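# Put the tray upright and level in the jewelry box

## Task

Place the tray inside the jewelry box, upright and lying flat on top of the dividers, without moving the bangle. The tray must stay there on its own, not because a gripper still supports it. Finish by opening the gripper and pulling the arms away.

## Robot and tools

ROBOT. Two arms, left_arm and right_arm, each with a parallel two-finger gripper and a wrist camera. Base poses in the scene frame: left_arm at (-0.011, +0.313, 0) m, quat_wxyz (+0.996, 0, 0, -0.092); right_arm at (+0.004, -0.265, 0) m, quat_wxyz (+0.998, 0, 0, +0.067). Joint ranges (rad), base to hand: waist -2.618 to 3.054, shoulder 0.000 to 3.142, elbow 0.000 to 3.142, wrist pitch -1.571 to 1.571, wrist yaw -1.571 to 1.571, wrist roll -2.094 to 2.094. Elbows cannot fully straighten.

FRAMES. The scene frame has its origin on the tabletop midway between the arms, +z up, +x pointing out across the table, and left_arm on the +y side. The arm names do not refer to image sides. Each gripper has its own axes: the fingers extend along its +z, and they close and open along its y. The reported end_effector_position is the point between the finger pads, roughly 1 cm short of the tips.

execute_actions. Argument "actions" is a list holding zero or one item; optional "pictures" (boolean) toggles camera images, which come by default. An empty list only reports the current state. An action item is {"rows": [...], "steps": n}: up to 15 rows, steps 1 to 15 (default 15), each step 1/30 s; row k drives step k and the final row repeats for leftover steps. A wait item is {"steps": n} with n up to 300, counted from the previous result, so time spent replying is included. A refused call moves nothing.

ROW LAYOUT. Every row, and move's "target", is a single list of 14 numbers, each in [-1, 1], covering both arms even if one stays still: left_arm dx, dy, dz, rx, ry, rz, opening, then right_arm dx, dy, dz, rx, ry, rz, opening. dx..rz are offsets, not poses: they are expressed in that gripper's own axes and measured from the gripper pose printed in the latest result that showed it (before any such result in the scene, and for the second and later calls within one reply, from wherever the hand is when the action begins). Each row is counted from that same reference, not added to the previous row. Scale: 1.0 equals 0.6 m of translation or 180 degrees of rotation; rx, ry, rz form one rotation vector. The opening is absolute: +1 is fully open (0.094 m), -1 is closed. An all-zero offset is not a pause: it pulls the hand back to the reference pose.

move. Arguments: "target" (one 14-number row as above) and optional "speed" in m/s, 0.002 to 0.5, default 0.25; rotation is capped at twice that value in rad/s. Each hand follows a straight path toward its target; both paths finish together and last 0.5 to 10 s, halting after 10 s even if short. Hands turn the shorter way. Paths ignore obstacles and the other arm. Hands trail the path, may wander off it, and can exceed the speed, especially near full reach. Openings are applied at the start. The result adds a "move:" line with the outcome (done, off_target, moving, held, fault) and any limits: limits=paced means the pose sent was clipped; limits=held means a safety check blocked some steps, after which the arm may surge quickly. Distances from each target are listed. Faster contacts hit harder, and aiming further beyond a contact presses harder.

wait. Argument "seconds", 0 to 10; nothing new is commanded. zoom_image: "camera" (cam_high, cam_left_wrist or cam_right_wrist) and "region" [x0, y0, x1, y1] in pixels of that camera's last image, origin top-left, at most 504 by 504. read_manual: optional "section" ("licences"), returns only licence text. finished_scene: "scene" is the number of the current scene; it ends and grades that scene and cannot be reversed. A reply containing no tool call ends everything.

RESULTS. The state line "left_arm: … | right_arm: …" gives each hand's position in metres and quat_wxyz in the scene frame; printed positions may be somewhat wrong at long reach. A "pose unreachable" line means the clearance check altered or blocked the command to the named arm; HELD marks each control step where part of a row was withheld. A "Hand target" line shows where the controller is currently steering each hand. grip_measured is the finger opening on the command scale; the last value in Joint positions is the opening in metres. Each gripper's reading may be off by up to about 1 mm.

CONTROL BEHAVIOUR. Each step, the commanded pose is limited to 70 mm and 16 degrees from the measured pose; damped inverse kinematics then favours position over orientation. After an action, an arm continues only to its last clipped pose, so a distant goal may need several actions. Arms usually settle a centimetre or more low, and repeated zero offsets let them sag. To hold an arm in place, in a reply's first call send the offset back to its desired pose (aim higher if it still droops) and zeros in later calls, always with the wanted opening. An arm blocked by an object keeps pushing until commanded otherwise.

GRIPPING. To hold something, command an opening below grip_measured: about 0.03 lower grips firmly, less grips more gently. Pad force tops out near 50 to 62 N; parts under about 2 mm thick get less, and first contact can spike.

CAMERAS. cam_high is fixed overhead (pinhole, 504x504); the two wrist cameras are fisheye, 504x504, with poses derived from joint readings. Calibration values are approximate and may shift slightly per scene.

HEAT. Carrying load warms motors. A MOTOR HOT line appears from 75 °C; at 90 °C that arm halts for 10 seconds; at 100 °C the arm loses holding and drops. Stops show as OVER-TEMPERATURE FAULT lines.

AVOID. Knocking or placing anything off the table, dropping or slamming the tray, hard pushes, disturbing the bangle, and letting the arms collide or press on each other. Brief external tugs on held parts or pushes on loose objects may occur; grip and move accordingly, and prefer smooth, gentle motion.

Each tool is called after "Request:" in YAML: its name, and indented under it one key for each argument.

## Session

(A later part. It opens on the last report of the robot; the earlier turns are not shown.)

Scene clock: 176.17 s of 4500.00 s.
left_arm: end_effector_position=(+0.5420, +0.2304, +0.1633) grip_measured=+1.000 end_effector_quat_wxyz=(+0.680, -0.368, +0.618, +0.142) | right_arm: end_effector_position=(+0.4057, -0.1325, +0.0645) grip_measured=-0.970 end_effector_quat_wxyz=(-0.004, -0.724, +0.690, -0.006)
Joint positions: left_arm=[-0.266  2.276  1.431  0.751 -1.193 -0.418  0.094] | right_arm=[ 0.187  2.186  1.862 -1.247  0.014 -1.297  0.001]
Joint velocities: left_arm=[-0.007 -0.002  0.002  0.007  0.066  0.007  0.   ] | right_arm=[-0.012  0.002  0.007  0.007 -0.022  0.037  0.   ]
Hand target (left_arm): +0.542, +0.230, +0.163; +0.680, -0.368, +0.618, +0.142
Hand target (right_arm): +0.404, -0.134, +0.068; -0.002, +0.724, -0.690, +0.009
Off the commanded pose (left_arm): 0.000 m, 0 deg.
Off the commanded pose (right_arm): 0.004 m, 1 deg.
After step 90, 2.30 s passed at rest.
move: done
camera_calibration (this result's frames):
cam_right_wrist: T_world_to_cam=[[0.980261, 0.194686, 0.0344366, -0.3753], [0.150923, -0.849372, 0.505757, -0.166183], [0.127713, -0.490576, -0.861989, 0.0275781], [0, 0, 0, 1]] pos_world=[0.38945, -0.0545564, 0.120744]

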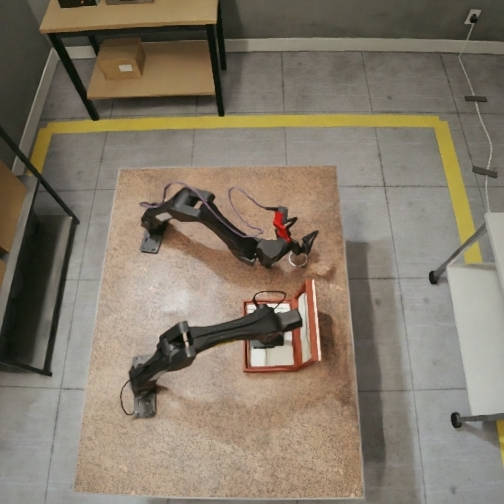

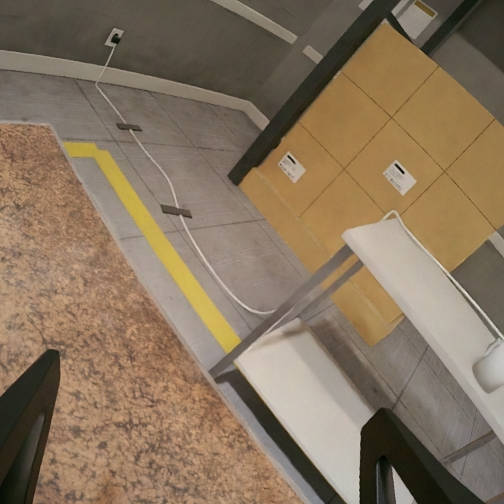

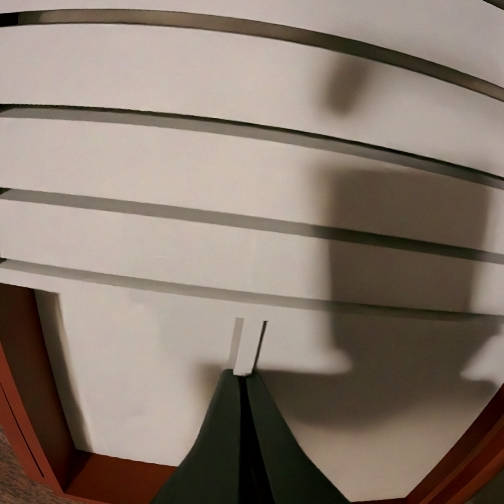

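Request:
move:
  target: [0,0,0,0,0,0,1,-0.003,0.014,-0.008,0,0,0,-1]
  speed: 0.02

Request:
zoom_image:
  camera: "cam_high"
  region: [215, 265, 335, 385]

Scene clock: 181.67 s of 4500.00 s.
left_arm: end_effector_position=(+0.5420, +0.2304, +0.1633) grip_measured=+1.000 end_effector_quat_wxyz=(+0.680, -0.368, +0.618, +0.142) | right_arm: end_effector_position=(+0.4059, -0.1325, +0.0645) grip_measured=-0.970 end_effector_quat_wxyz=(-0.003, -0.724, +0.690, -0.006)
Joint positions: left_arm=[-0.266  2.276  1.431  0.751 -1.193 -0.418  0.094] | right_arm=[ 0.187  2.186  1.862 -1.246  0.014 -1.296  0.001]
Joint velocities: left_arm=[-0.012 -0.007 -0.002 -0.066  0.081 -0.037  0.   ] | right_arm=[ 0.012 -0.022  0.027 -0.007 -0.037 -0.022 -0.001]
Hand target (left_arm): +0.542, +0.230, +0.163; +0.680, -0.368, +0.618, +0.142
Hand target (right_arm): +0.397, -0.131, +0.069; +0.004, +0.724, -0.690, +0.006
Off the commanded pose (left_arm): 0.000 m, 0 deg.
Off the commanded pose (right_arm): 0.010 m, 0 deg.
After step 90, 1.77 s passed at rest.
move: done
camera_calibration (this result's frames):
cam_right_wrist: T_world_to_cam=[[0.98031, 0.194303, 0.0351983, -0.375607], [0.150231, -0.849552, 0.50566, -0.165896], [0.128154, -0.490416, -0.862015, 0.0274283], [0, 0, 0, 1]] pos_world=[0.389619, -0.0545039, 0.120751]

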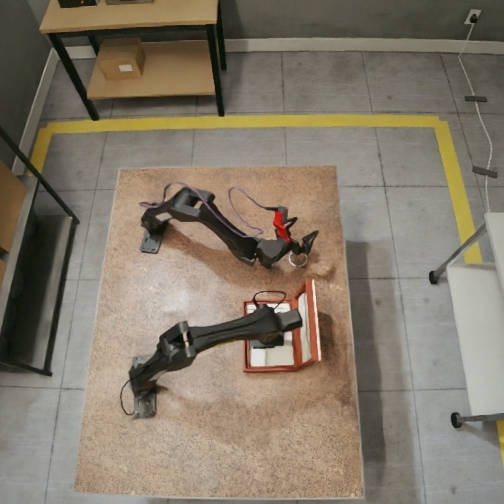

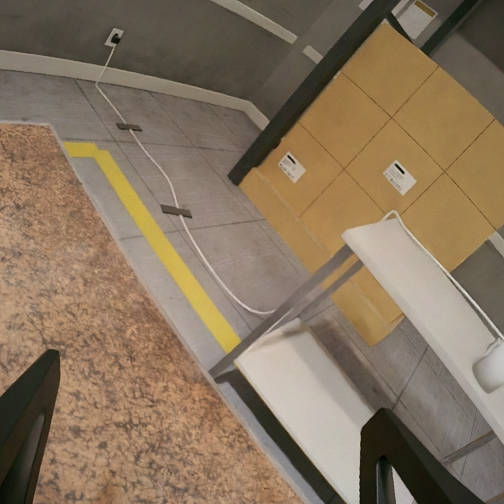

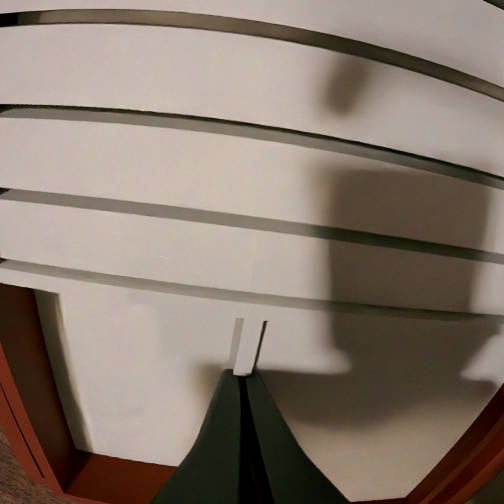

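Region (215, 265, 335, 385) of cam_high's 504x504 image, scaled by 4.200, with more detail than that image has.

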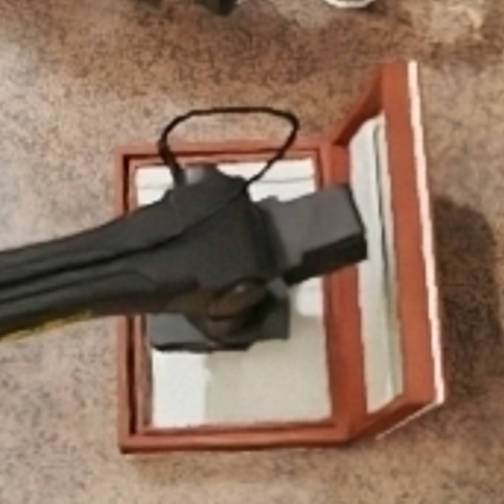

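Request:
move:
  target: [0,0,0,0,0,0,1,-0.003,0.026,-0.008,-0.008,0,0,-1]
  speed: 0.03

Request:
zoom_image:
  camera: "cam_high"
  region: [215, 265, 335, 385]

Scene clock: 187.57 s of 4500.00 s.
left_arm: end_effector_position=(+0.5420, +0.2304, +0.1633) grip_measured=+1.000 end_effector_quat_wxyz=(+0.680, -0.368, +0.618, +0.142) | right_arm: end_effector_position=(+0.4026, -0.1334, +0.0645) grip_measured=-0.970 end_effector_quat_wxyz=(-0.005, -0.722, +0.692, -0.005)
Joint positions: left_arm=[-0.266  2.276  1.431  0.751 -1.193 -0.418  0.094] | right_arm=[ 0.187  2.177  1.846 -1.245  0.013 -1.292  0.001]
Joint velocities: left_arm=[ 0.022 -0.007  0.007 -0.007 -0.007 -0.007  0.   ] | right_arm=[-0.012  0.007 -0.007 -0.051 -0.037 -0.022 -0.001]
Hand target (left_arm): +0.542, +0.230, +0.163; +0.680, -0.368, +0.618, +0.142
Hand target (right_arm): +0.390, -0.131, +0.069; +0.012, +0.724, -0.690, -0.003
Off the commanded pose (left_arm): 0.000 m, 0 deg.
Off the commanded pose (right_arm): 0.013 m, 1 deg.
After step 90, 2.10 s passed at rest.
move: off_target (right_arm)
camera_calibration (this result's frames):
cam_right_wrist: T_world_to_cam=[[0.981266, 0.19021, 0.0306206, -0.372837], [0.148953, -0.849818, 0.50559, -0.165712], [0.12219, -0.491558, -0.86223, 0.0296184], [0, 0, 0, 1]] pos_world=[0.386916, -0.0553489, 0.120737]

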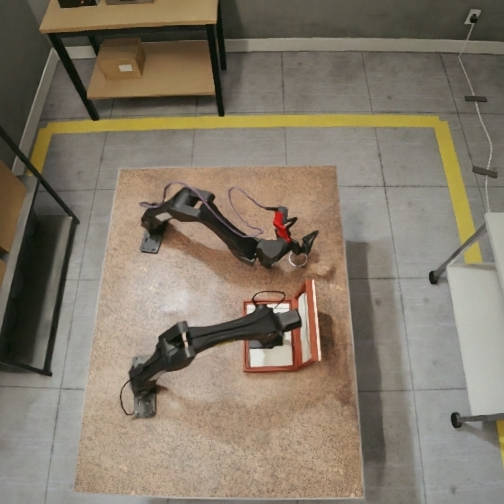

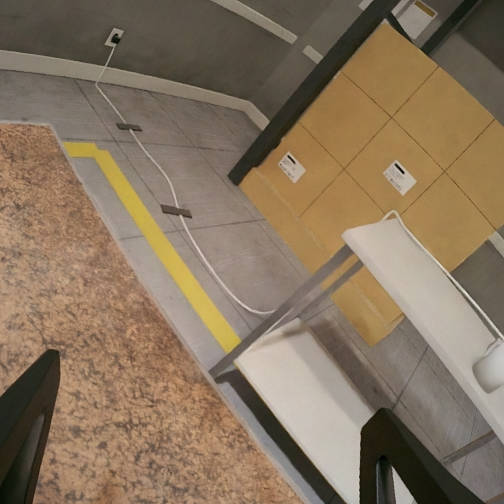

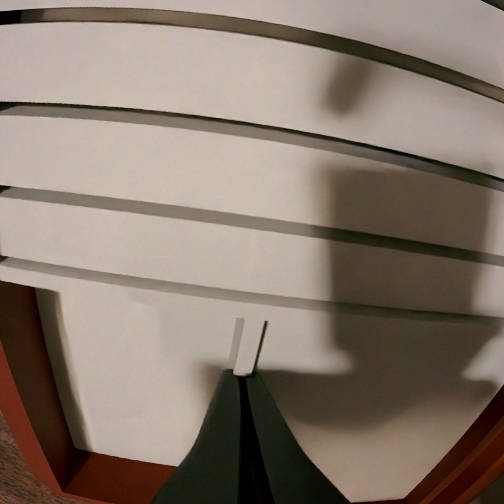

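Region (215, 265, 335, 385) of cam_high's 504x504 image, scaled by 4.200, with more detail than that image has.

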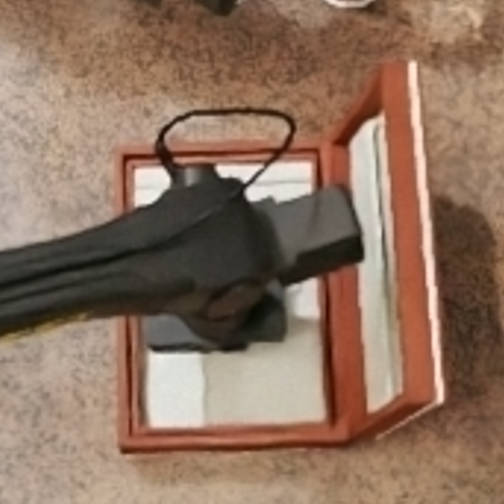

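Request:
move:
  target: [0,0,0,0,0,0,1,-0.02,0.01,-0.03,0,0,0,-1]
  speed: 0.03

Request:
zoom_image:
  camera: "cam_high"
  region: [215, 265, 335, 385]

Scene clock: 192.80 s of 4500.00 s.
left_arm: end_effector_position=(+0.5420, +0.2304, +0.1633) grip_measured=+1.000 end_effector_quat_wxyz=(+0.680, -0.368, +0.618, +0.142) | right_arm: end_effector_position=(+0.3991, -0.1306, +0.0645) grip_measured=-0.970 end_effector_quat_wxyz=(-0.012, -0.719, +0.694, -0.008)
Joint positions: left_arm=[-0.266  2.276  1.431  0.751 -1.193 -0.418  0.094] | right_arm=[ 0.201  2.177  1.846 -1.255  0.025 -1.27   0.001]
Joint velocities: left_arm=[-0.007 -0.017 -0.007  0.051  0.022 -0.037  0.   ] | right_arm=[-0.002 -0.007 -0.002 -0.051 -0.037 -0.007  0.   ]
Hand target (left_arm): +0.542, +0.230, +0.163; +0.680, -0.368, +0.618, +0.142
Hand target (right_arm): +0.396, -0.122, +0.082; +0.004, +0.722, -0.691, +0.005
Off the commanded pose (left_arm): 0.000 m, 0 deg.
Off the commanded pose (right_arm): 0.020 m, 1 deg.
After step 90, 1.27 s passed at rest.
move: off_target (right_arm)
camera_calibration (this result's frames):
cam_right_wrist: T_world_to_cam=[[0.982875, 0.182843, 0.0229172, -0.371018], [0.144875, -0.843587, 0.51708, -0.161125], [0.113877, -0.504905, -0.85563, 0.0326393], [0, 0, 0, 1]] pos_world=[0.38429, -0.0516057, 0.119745]

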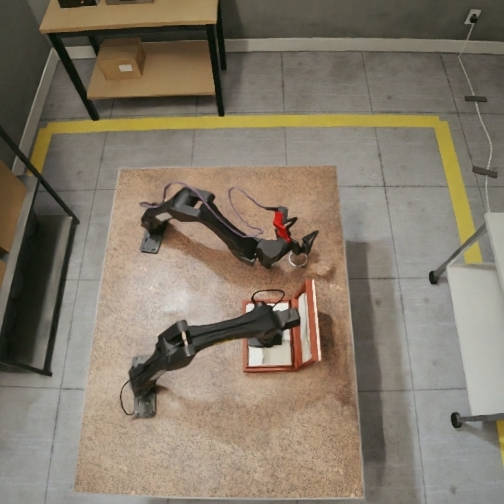

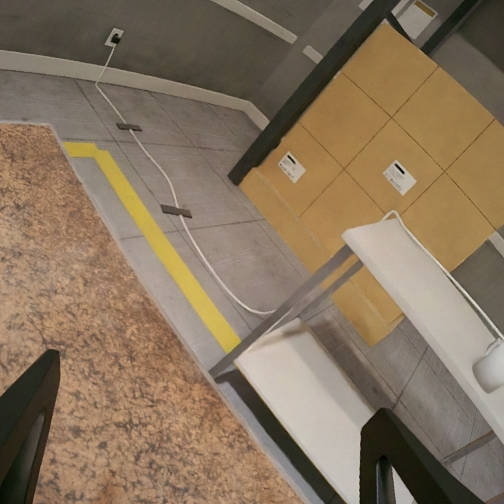

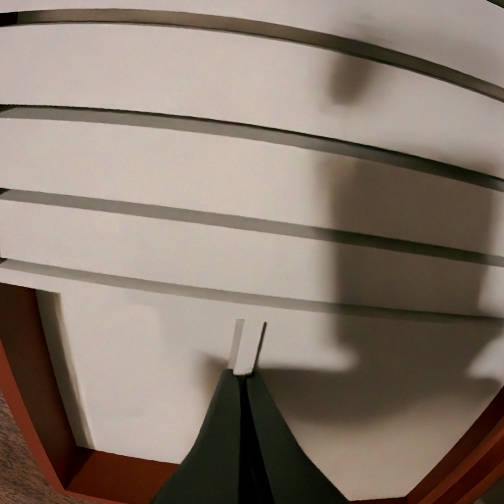

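Region (215, 265, 335, 385) of cam_high's 504x504 image, scaled by 4.200, with more detail than that image has.

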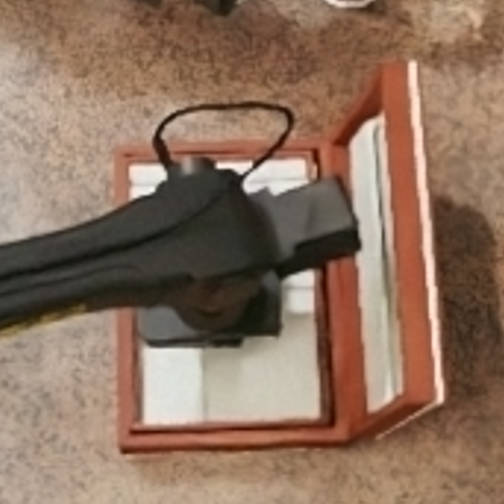

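Request:
move:
  target: [0,0,0,0,0,0,1,-0.006,-0.006,-0.055,0.008,-0.008,0.012,-1]
  speed: 0.04

Request:
zoom_image:
  camera: "cam_high"
  region: [225, 285, 325, 385]

Scene clock: 209.00 s of 4500.00 s.
left_arm: end_effector_position=(+0.5420, +0.2304, +0.1633) grip_measured=+1.000 end_effector_quat_wxyz=(+0.680, -0.368, +0.618, +0.142) | right_arm: end_effector_position=(+0.4004, -0.1299, +0.0787) grip_measured=-0.970 end_effector_quat_wxyz=(-0.011, -0.710, +0.704, -0.008)
Joint positions: left_arm=[-0.266  2.276  1.431  0.751 -1.193 -0.418  0.094] | right_arm=[ 0.201  2.177  1.902 -1.309  0.024 -1.243  0.001]
Joint velocities: left_arm=[ 0.007  0.002  0.007 -0.066 -0.007 -0.007  0.   ] | right_arm=[-0.017 -0.022 -0.007 -0.037 -0.007  0.022  0.001]
Hand target (left_arm): +0.542, +0.230, +0.163; +0.680, -0.368, +0.618, +0.142
Hand target (right_arm): +0.402, -0.126, +0.097; -0.006, +0.707, -0.707, +0.008
Off the commanded pose (left_arm): 0.000 m, 0 deg.
Off the commanded pose (right_arm): 0.019 m, 2 deg.
After step 90, 12.07 s passed at rest.
move: off_target (right_arm)
camera_calibration (this result's frames):
cam_right_wrist: T_world_to_cam=[[0.987405, 0.156112, 0.0256961, -0.378255], [0.120656, -0.848071, 0.515964, -0.158887], [0.10234, -0.506365, -0.856225, 0.0494553], [0, 0, 0, 1]] pos_world=[0.3876, -0.0506544, 0.134044]

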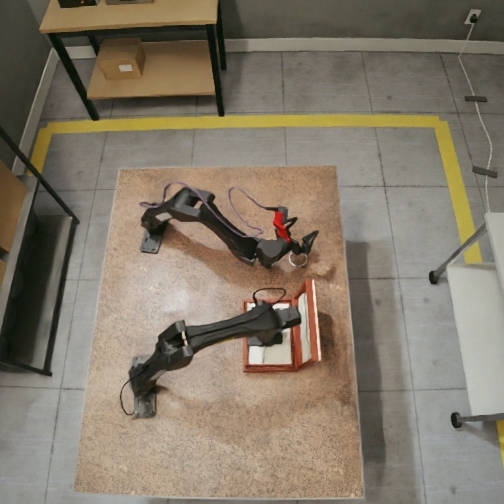

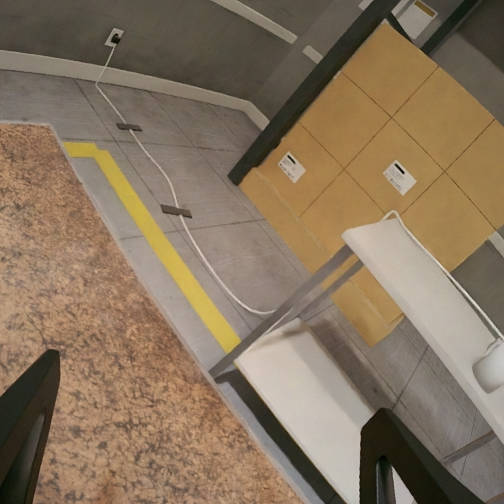

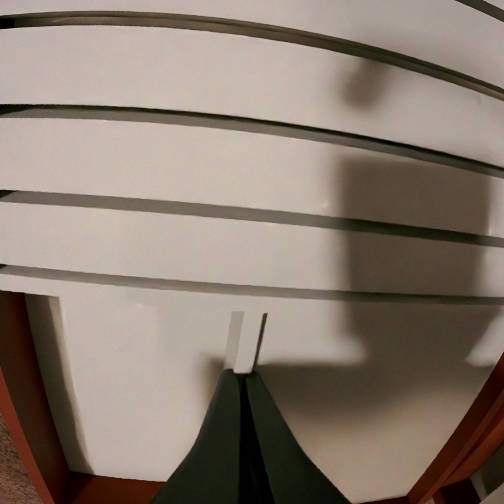

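Region (225, 285, 325, 385) of cam_high's 504x504 image, scaled by 5.040, with more detail than that image has.

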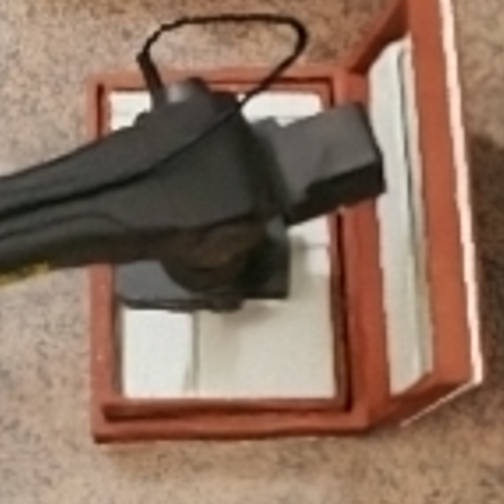

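Request:
move:
  target: [0,0,0,0,0,0,1,-0.003,0.002,0.04,0.007,-0.008,0,-1]
  speed: 0.025

Request:
zoom_image:
  camera: "cam_high"
  region: [225, 285, 325, 385]

Scene clock: 216.90 s of 4500.00 s.
left_arm: end_effector_position=(+0.5420, +0.2304, +0.1633) grip_measured=+1.000 end_effector_quat_wxyz=(+0.680, -0.368, +0.618, +0.142) | right_arm: end_effector_position=(+0.4008, -0.1299, +0.0635) grip_measured=-0.970 end_effector_quat_wxyz=(+0.002, -0.710, +0.704, -0.015)
Joint positions: left_arm=[-0.266  2.276  1.431  0.751 -1.193 -0.418  0.094] | right_arm=[ 0.201  2.152  1.804 -1.206  0.025 -1.242  0.001]
Joint velocities: left_arm=[-0.012  0.002  0.002 -0.007  0.051 -0.022  0.   ] | right_arm=[ 0.007  0.002 -0.007 -0.051  0.066  0.022 -0.   ]
Hand target (left_arm): +0.542, +0.230, +0.163; +0.680, -0.368, +0.618, +0.142
Hand target (right_arm): +0.399, -0.129, +0.055; -0.005, +0.710, -0.704, +0.007
Off the commanded pose (left_arm): 0.000 m, 0 deg.
Off the commanded pose (right_arm): 0.009 m, 1 deg.
After step 90, 3.70 s passed at rest.
move: done
camera_calibration (this result's frames):
cam_right_wrist: T_world_to_cam=[[0.986457, 0.155017, 0.053602, -0.379828], [0.106173, -0.852575, 0.511706, -0.145576], [0.125023, -0.499085, -0.857487, 0.0282949], [0, 0, 0, 1]] pos_world=[0.386602, -0.051113, 0.119114]

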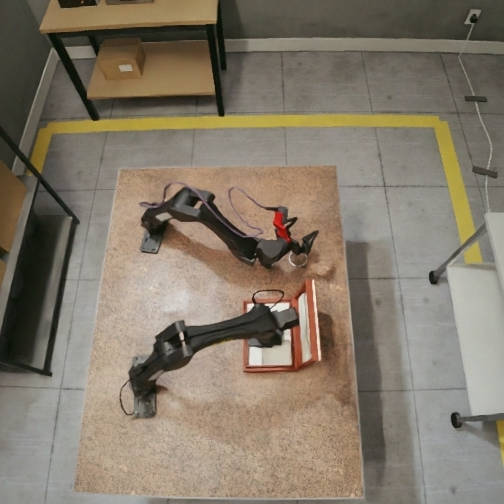

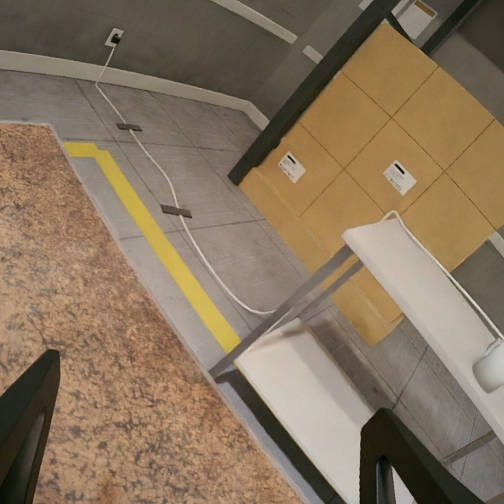

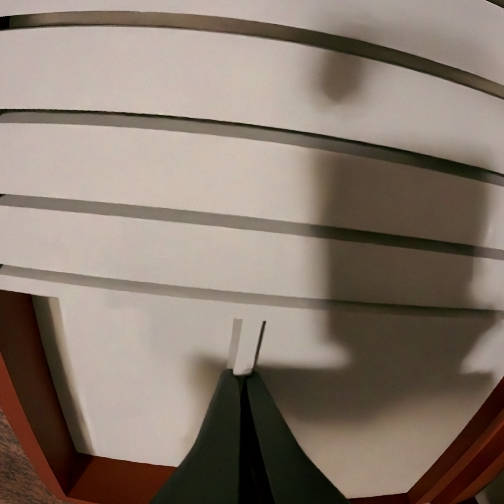

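Region (225, 285, 325, 385) of cam_high's 504x504 image, scaled by 5.040, with more detail than that image has.

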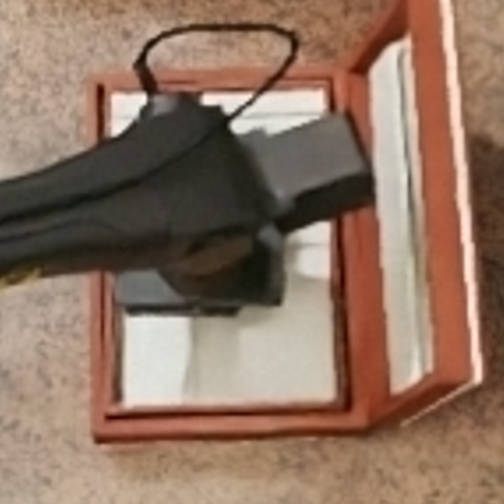

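Seems seated inside. Release, then retreat and inspect.

Request:
move:
  target: [0,0,0,0,0,0,1,0,0,-0.005,0,0,0,-0.5]
  speed: 0.05

Request:
move:
  target: [0,0,0,0,0,0,1,0,0.06,-0.2,0,0,0,-0.5]
  speed: 0.15

Request:
move:
  target: [0,0,0,0,0,0,1,-0.02,0.3,-0.05,0.08,0,0,-0.5]

Request:
zoom_image:
  camera: "cam_high"
  region: [225, 285, 325, 385]

Scene clock: 225.30 s of 4500.00 s.
left_arm: end_effector_position=(+0.5420, +0.2304, +0.1633) grip_measured=+1.000 end_effector_quat_wxyz=(+0.680, -0.368, +0.618, +0.142) | right_arm: end_effector_position=(+0.3983, -0.1305, +0.0636) grip_measured=-0.502 end_effector_quat_wxyz=(-0.002, -0.710, +0.704, -0.012)
Joint positions: left_arm=[-0.266  2.276  1.431  0.751 -1.193 -0.418  0.094] | right_arm=[ 0.201  2.152  1.804 -1.216  0.023 -1.242  0.023]
Joint velocities: left_arm=[-0.002 -0.002 -0.007  0.007 -0.022  0.037  0.   ] | right_arm=[ 0.012 -0.012 -0.017  0.051 -0.051 -0.081 -0.   ]
Hand target (left_arm): +0.542, +0.230, +0.163; +0.680, -0.368, +0.618, +0.142
Hand target (right_arm): +0.401, -0.130, +0.067; -0.002, +0.710, -0.704, +0.015
Off the commanded pose (left_arm): 0.000 m, 0 deg.
Off the commanded pose (right_arm): 0.004 m, 1 deg.
After step 90, 4.70 s passed at rest.
move: done
camera_calibration (this result's frames):
cam_right_wrist: T_world_to_cam=[[0.986938, 0.15511, 0.0435143, -0.376817], [0.111306, -0.85182, 0.511873, -0.147766], [0.116463, -0.500343, -0.857959, 0.0317269], [0, 0, 0, 1]] pos_world=[0.384648, -0.0515479, 0.119255]

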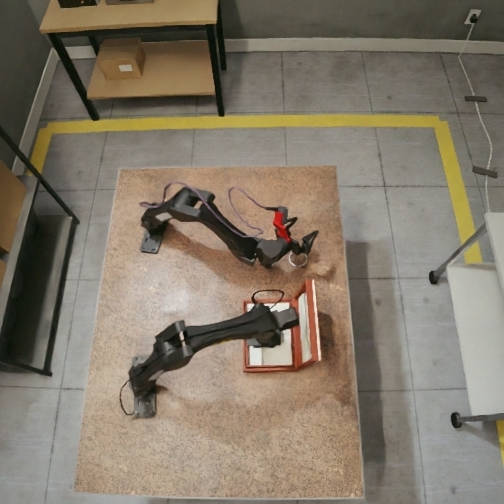

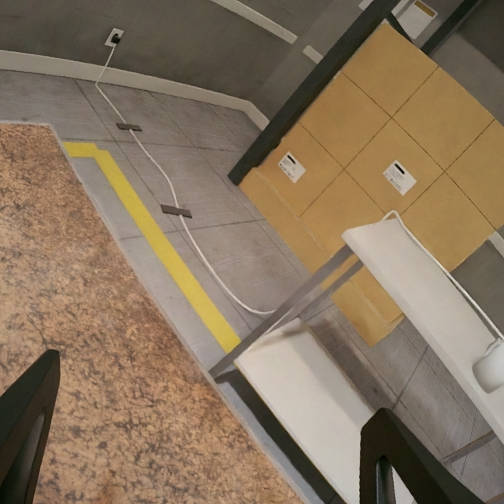

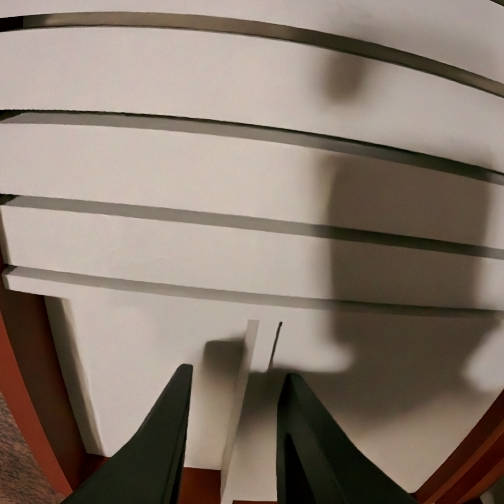

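Scene clock: 226.60 s of 4500.00 s.
left_arm: end_effector_position=(+0.5420, +0.2304, +0.1633) grip_measured=+1.000 end_effector_quat_wxyz=(+0.680, -0.368, +0.618, +0.142) | right_arm: end_effector_position=(+0.3600, -0.1327, +0.1672) grip_measured=-0.502 end_effector_quat_wxyz=(-0.000, -0.710, +0.704, -0.014)
Joint positions: left_arm=[-0.266  2.276  1.431  0.751 -1.193 -0.418  0.094] | right_arm=[ 0.23   2.01   2.002 -1.552  0.025 -1.213  0.023]
Joint velocities: left_arm=[ 0.002 -0.002  0.002 -0.007 -0.007  0.022  0.   ] | right_arm=[-0.012 -0.017  0.007 -0.022  0.081 -0.037 -0.   ]
Hand target (left_arm): +0.542, +0.230, +0.163; +0.680, -0.368, +0.618, +0.142
Hand target (right_arm): +0.360, -0.128, +0.182; -0.017, +0.710, -0.704, +0.021
Off the commanded pose (left_arm): 0.000 m, 0 deg.
Off the commanded pose (right_arm): 0.016 m, 0 deg.
joint sent to its limit (right arm) — the command would take joint 4 (wrist pitch) past its lower limit, so that joint was sent only as far as its limit.
move: off_target (right_arm)
camera_calibration (this result's frames):
cam_right_wrist: T_world_to_cam=[[0.986673, 0.155118, 0.0491512, -0.344036], [0.10833, -0.851584, 0.512902, -0.197508], [0.121417, -0.500742, -0.857039, 0.122024], [0, 0, 0, 1]] pos_world=[0.346032, -0.053726, 0.222791]

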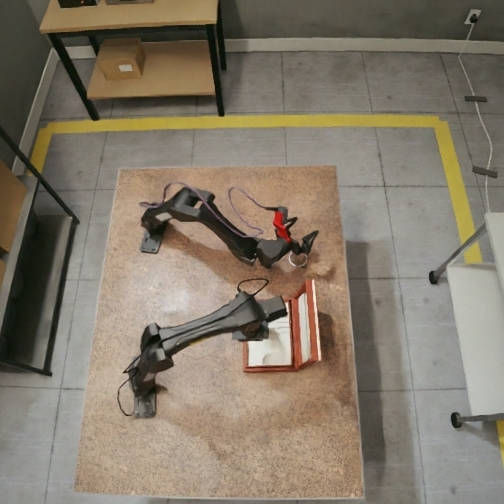

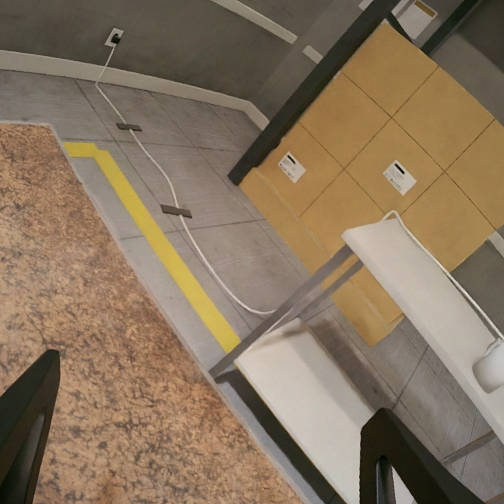

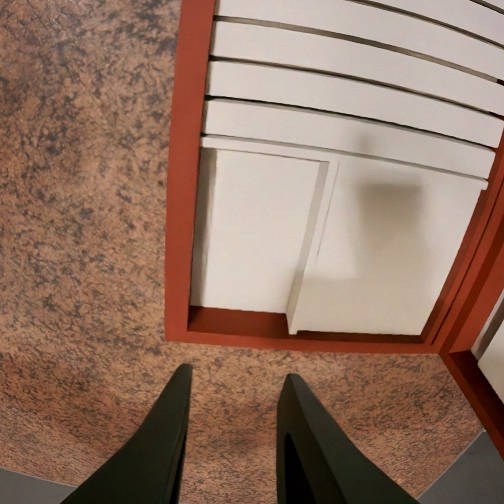

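Scene clock: 228.03 s of 4500.00 s.
left_arm: end_effector_position=(+0.5420, +0.2304, +0.1633) grip_measured=+1.000 end_effector_quat_wxyz=(+0.680, -0.368, +0.618, +0.142) | right_arm: end_effector_position=(+0.1843, -0.1181, +0.1944) grip_measured=-0.502 end_effector_quat_wxyz=(+0.090, -0.705, +0.696, -0.101)
Joint positions: left_arm=[-0.266  2.276  1.431  0.751 -1.193 -0.418  0.094] | right_arm=[ 0.704  1.279  1.295 -1.413  0.21  -0.763  0.023]
Joint velocities: left_arm=[ 0.022 -0.007 -0.007 -0.081 -0.007 -0.007  0.   ] | right_arm=[ 0.007 -0.007 -0.007 -0.007 -0.081 -0.051 -0.   ]
Hand target (left_arm): +0.542, +0.230, +0.163; +0.680, -0.368, +0.618, +0.142
Hand target (right_arm): +0.179, -0.121, +0.191; -0.086, +0.705, -0.697, +0.103
Off the commanded pose (left_arm): 0.000 m, 0 deg.
Off the commanded pose (right_arm): 0.006 m, 0 deg.
move: done
camera_calibration (this result's frames):
cam_right_wrist: T_world_to_cam=[[0.942009, 0.161552, 0.294144, -0.212871], [-0.0158939, -0.854041, 0.519964, -0.158787], [0.335212, -0.494485, -0.801946, 0.124568], [0, 0, 0, 1]] pos_world=[0.156246, -0.0396236, 0.245075]

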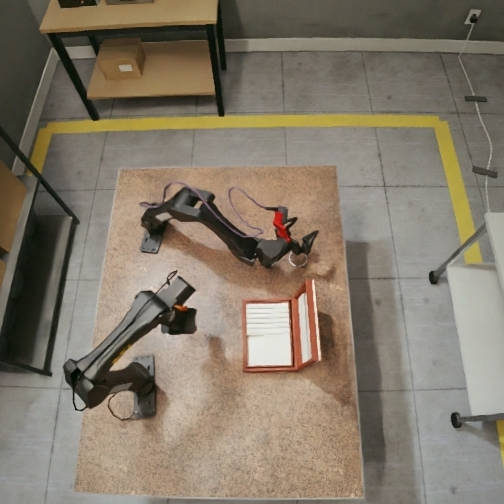

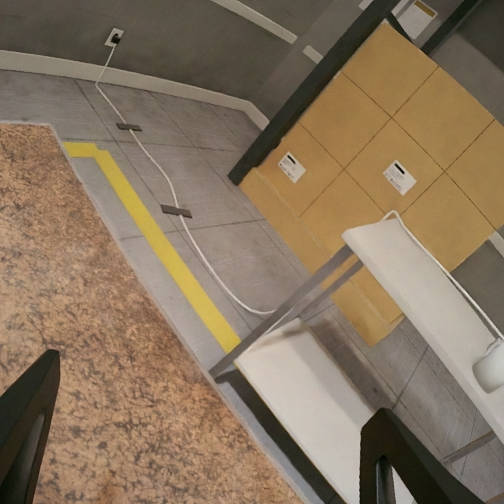

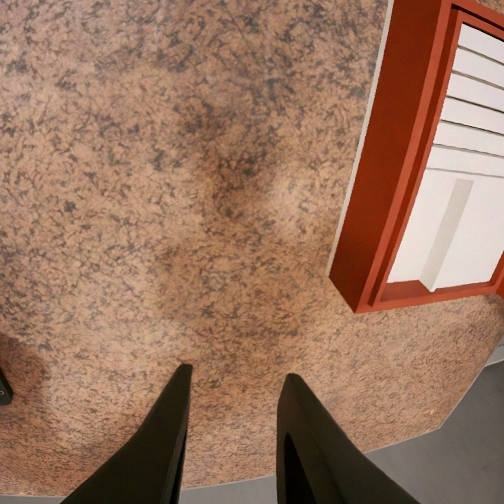

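Region (225, 285, 325, 385) of cam_high's 504x504 image, scaled by 5.040, with more detail than that image has.

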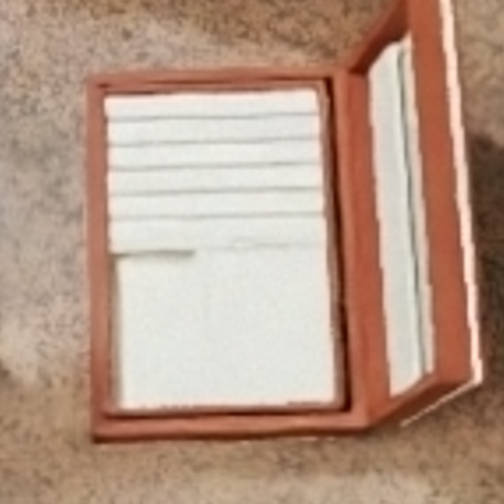

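Request:
finished_scene:
  scene: 1

The scene is finished: the task was done.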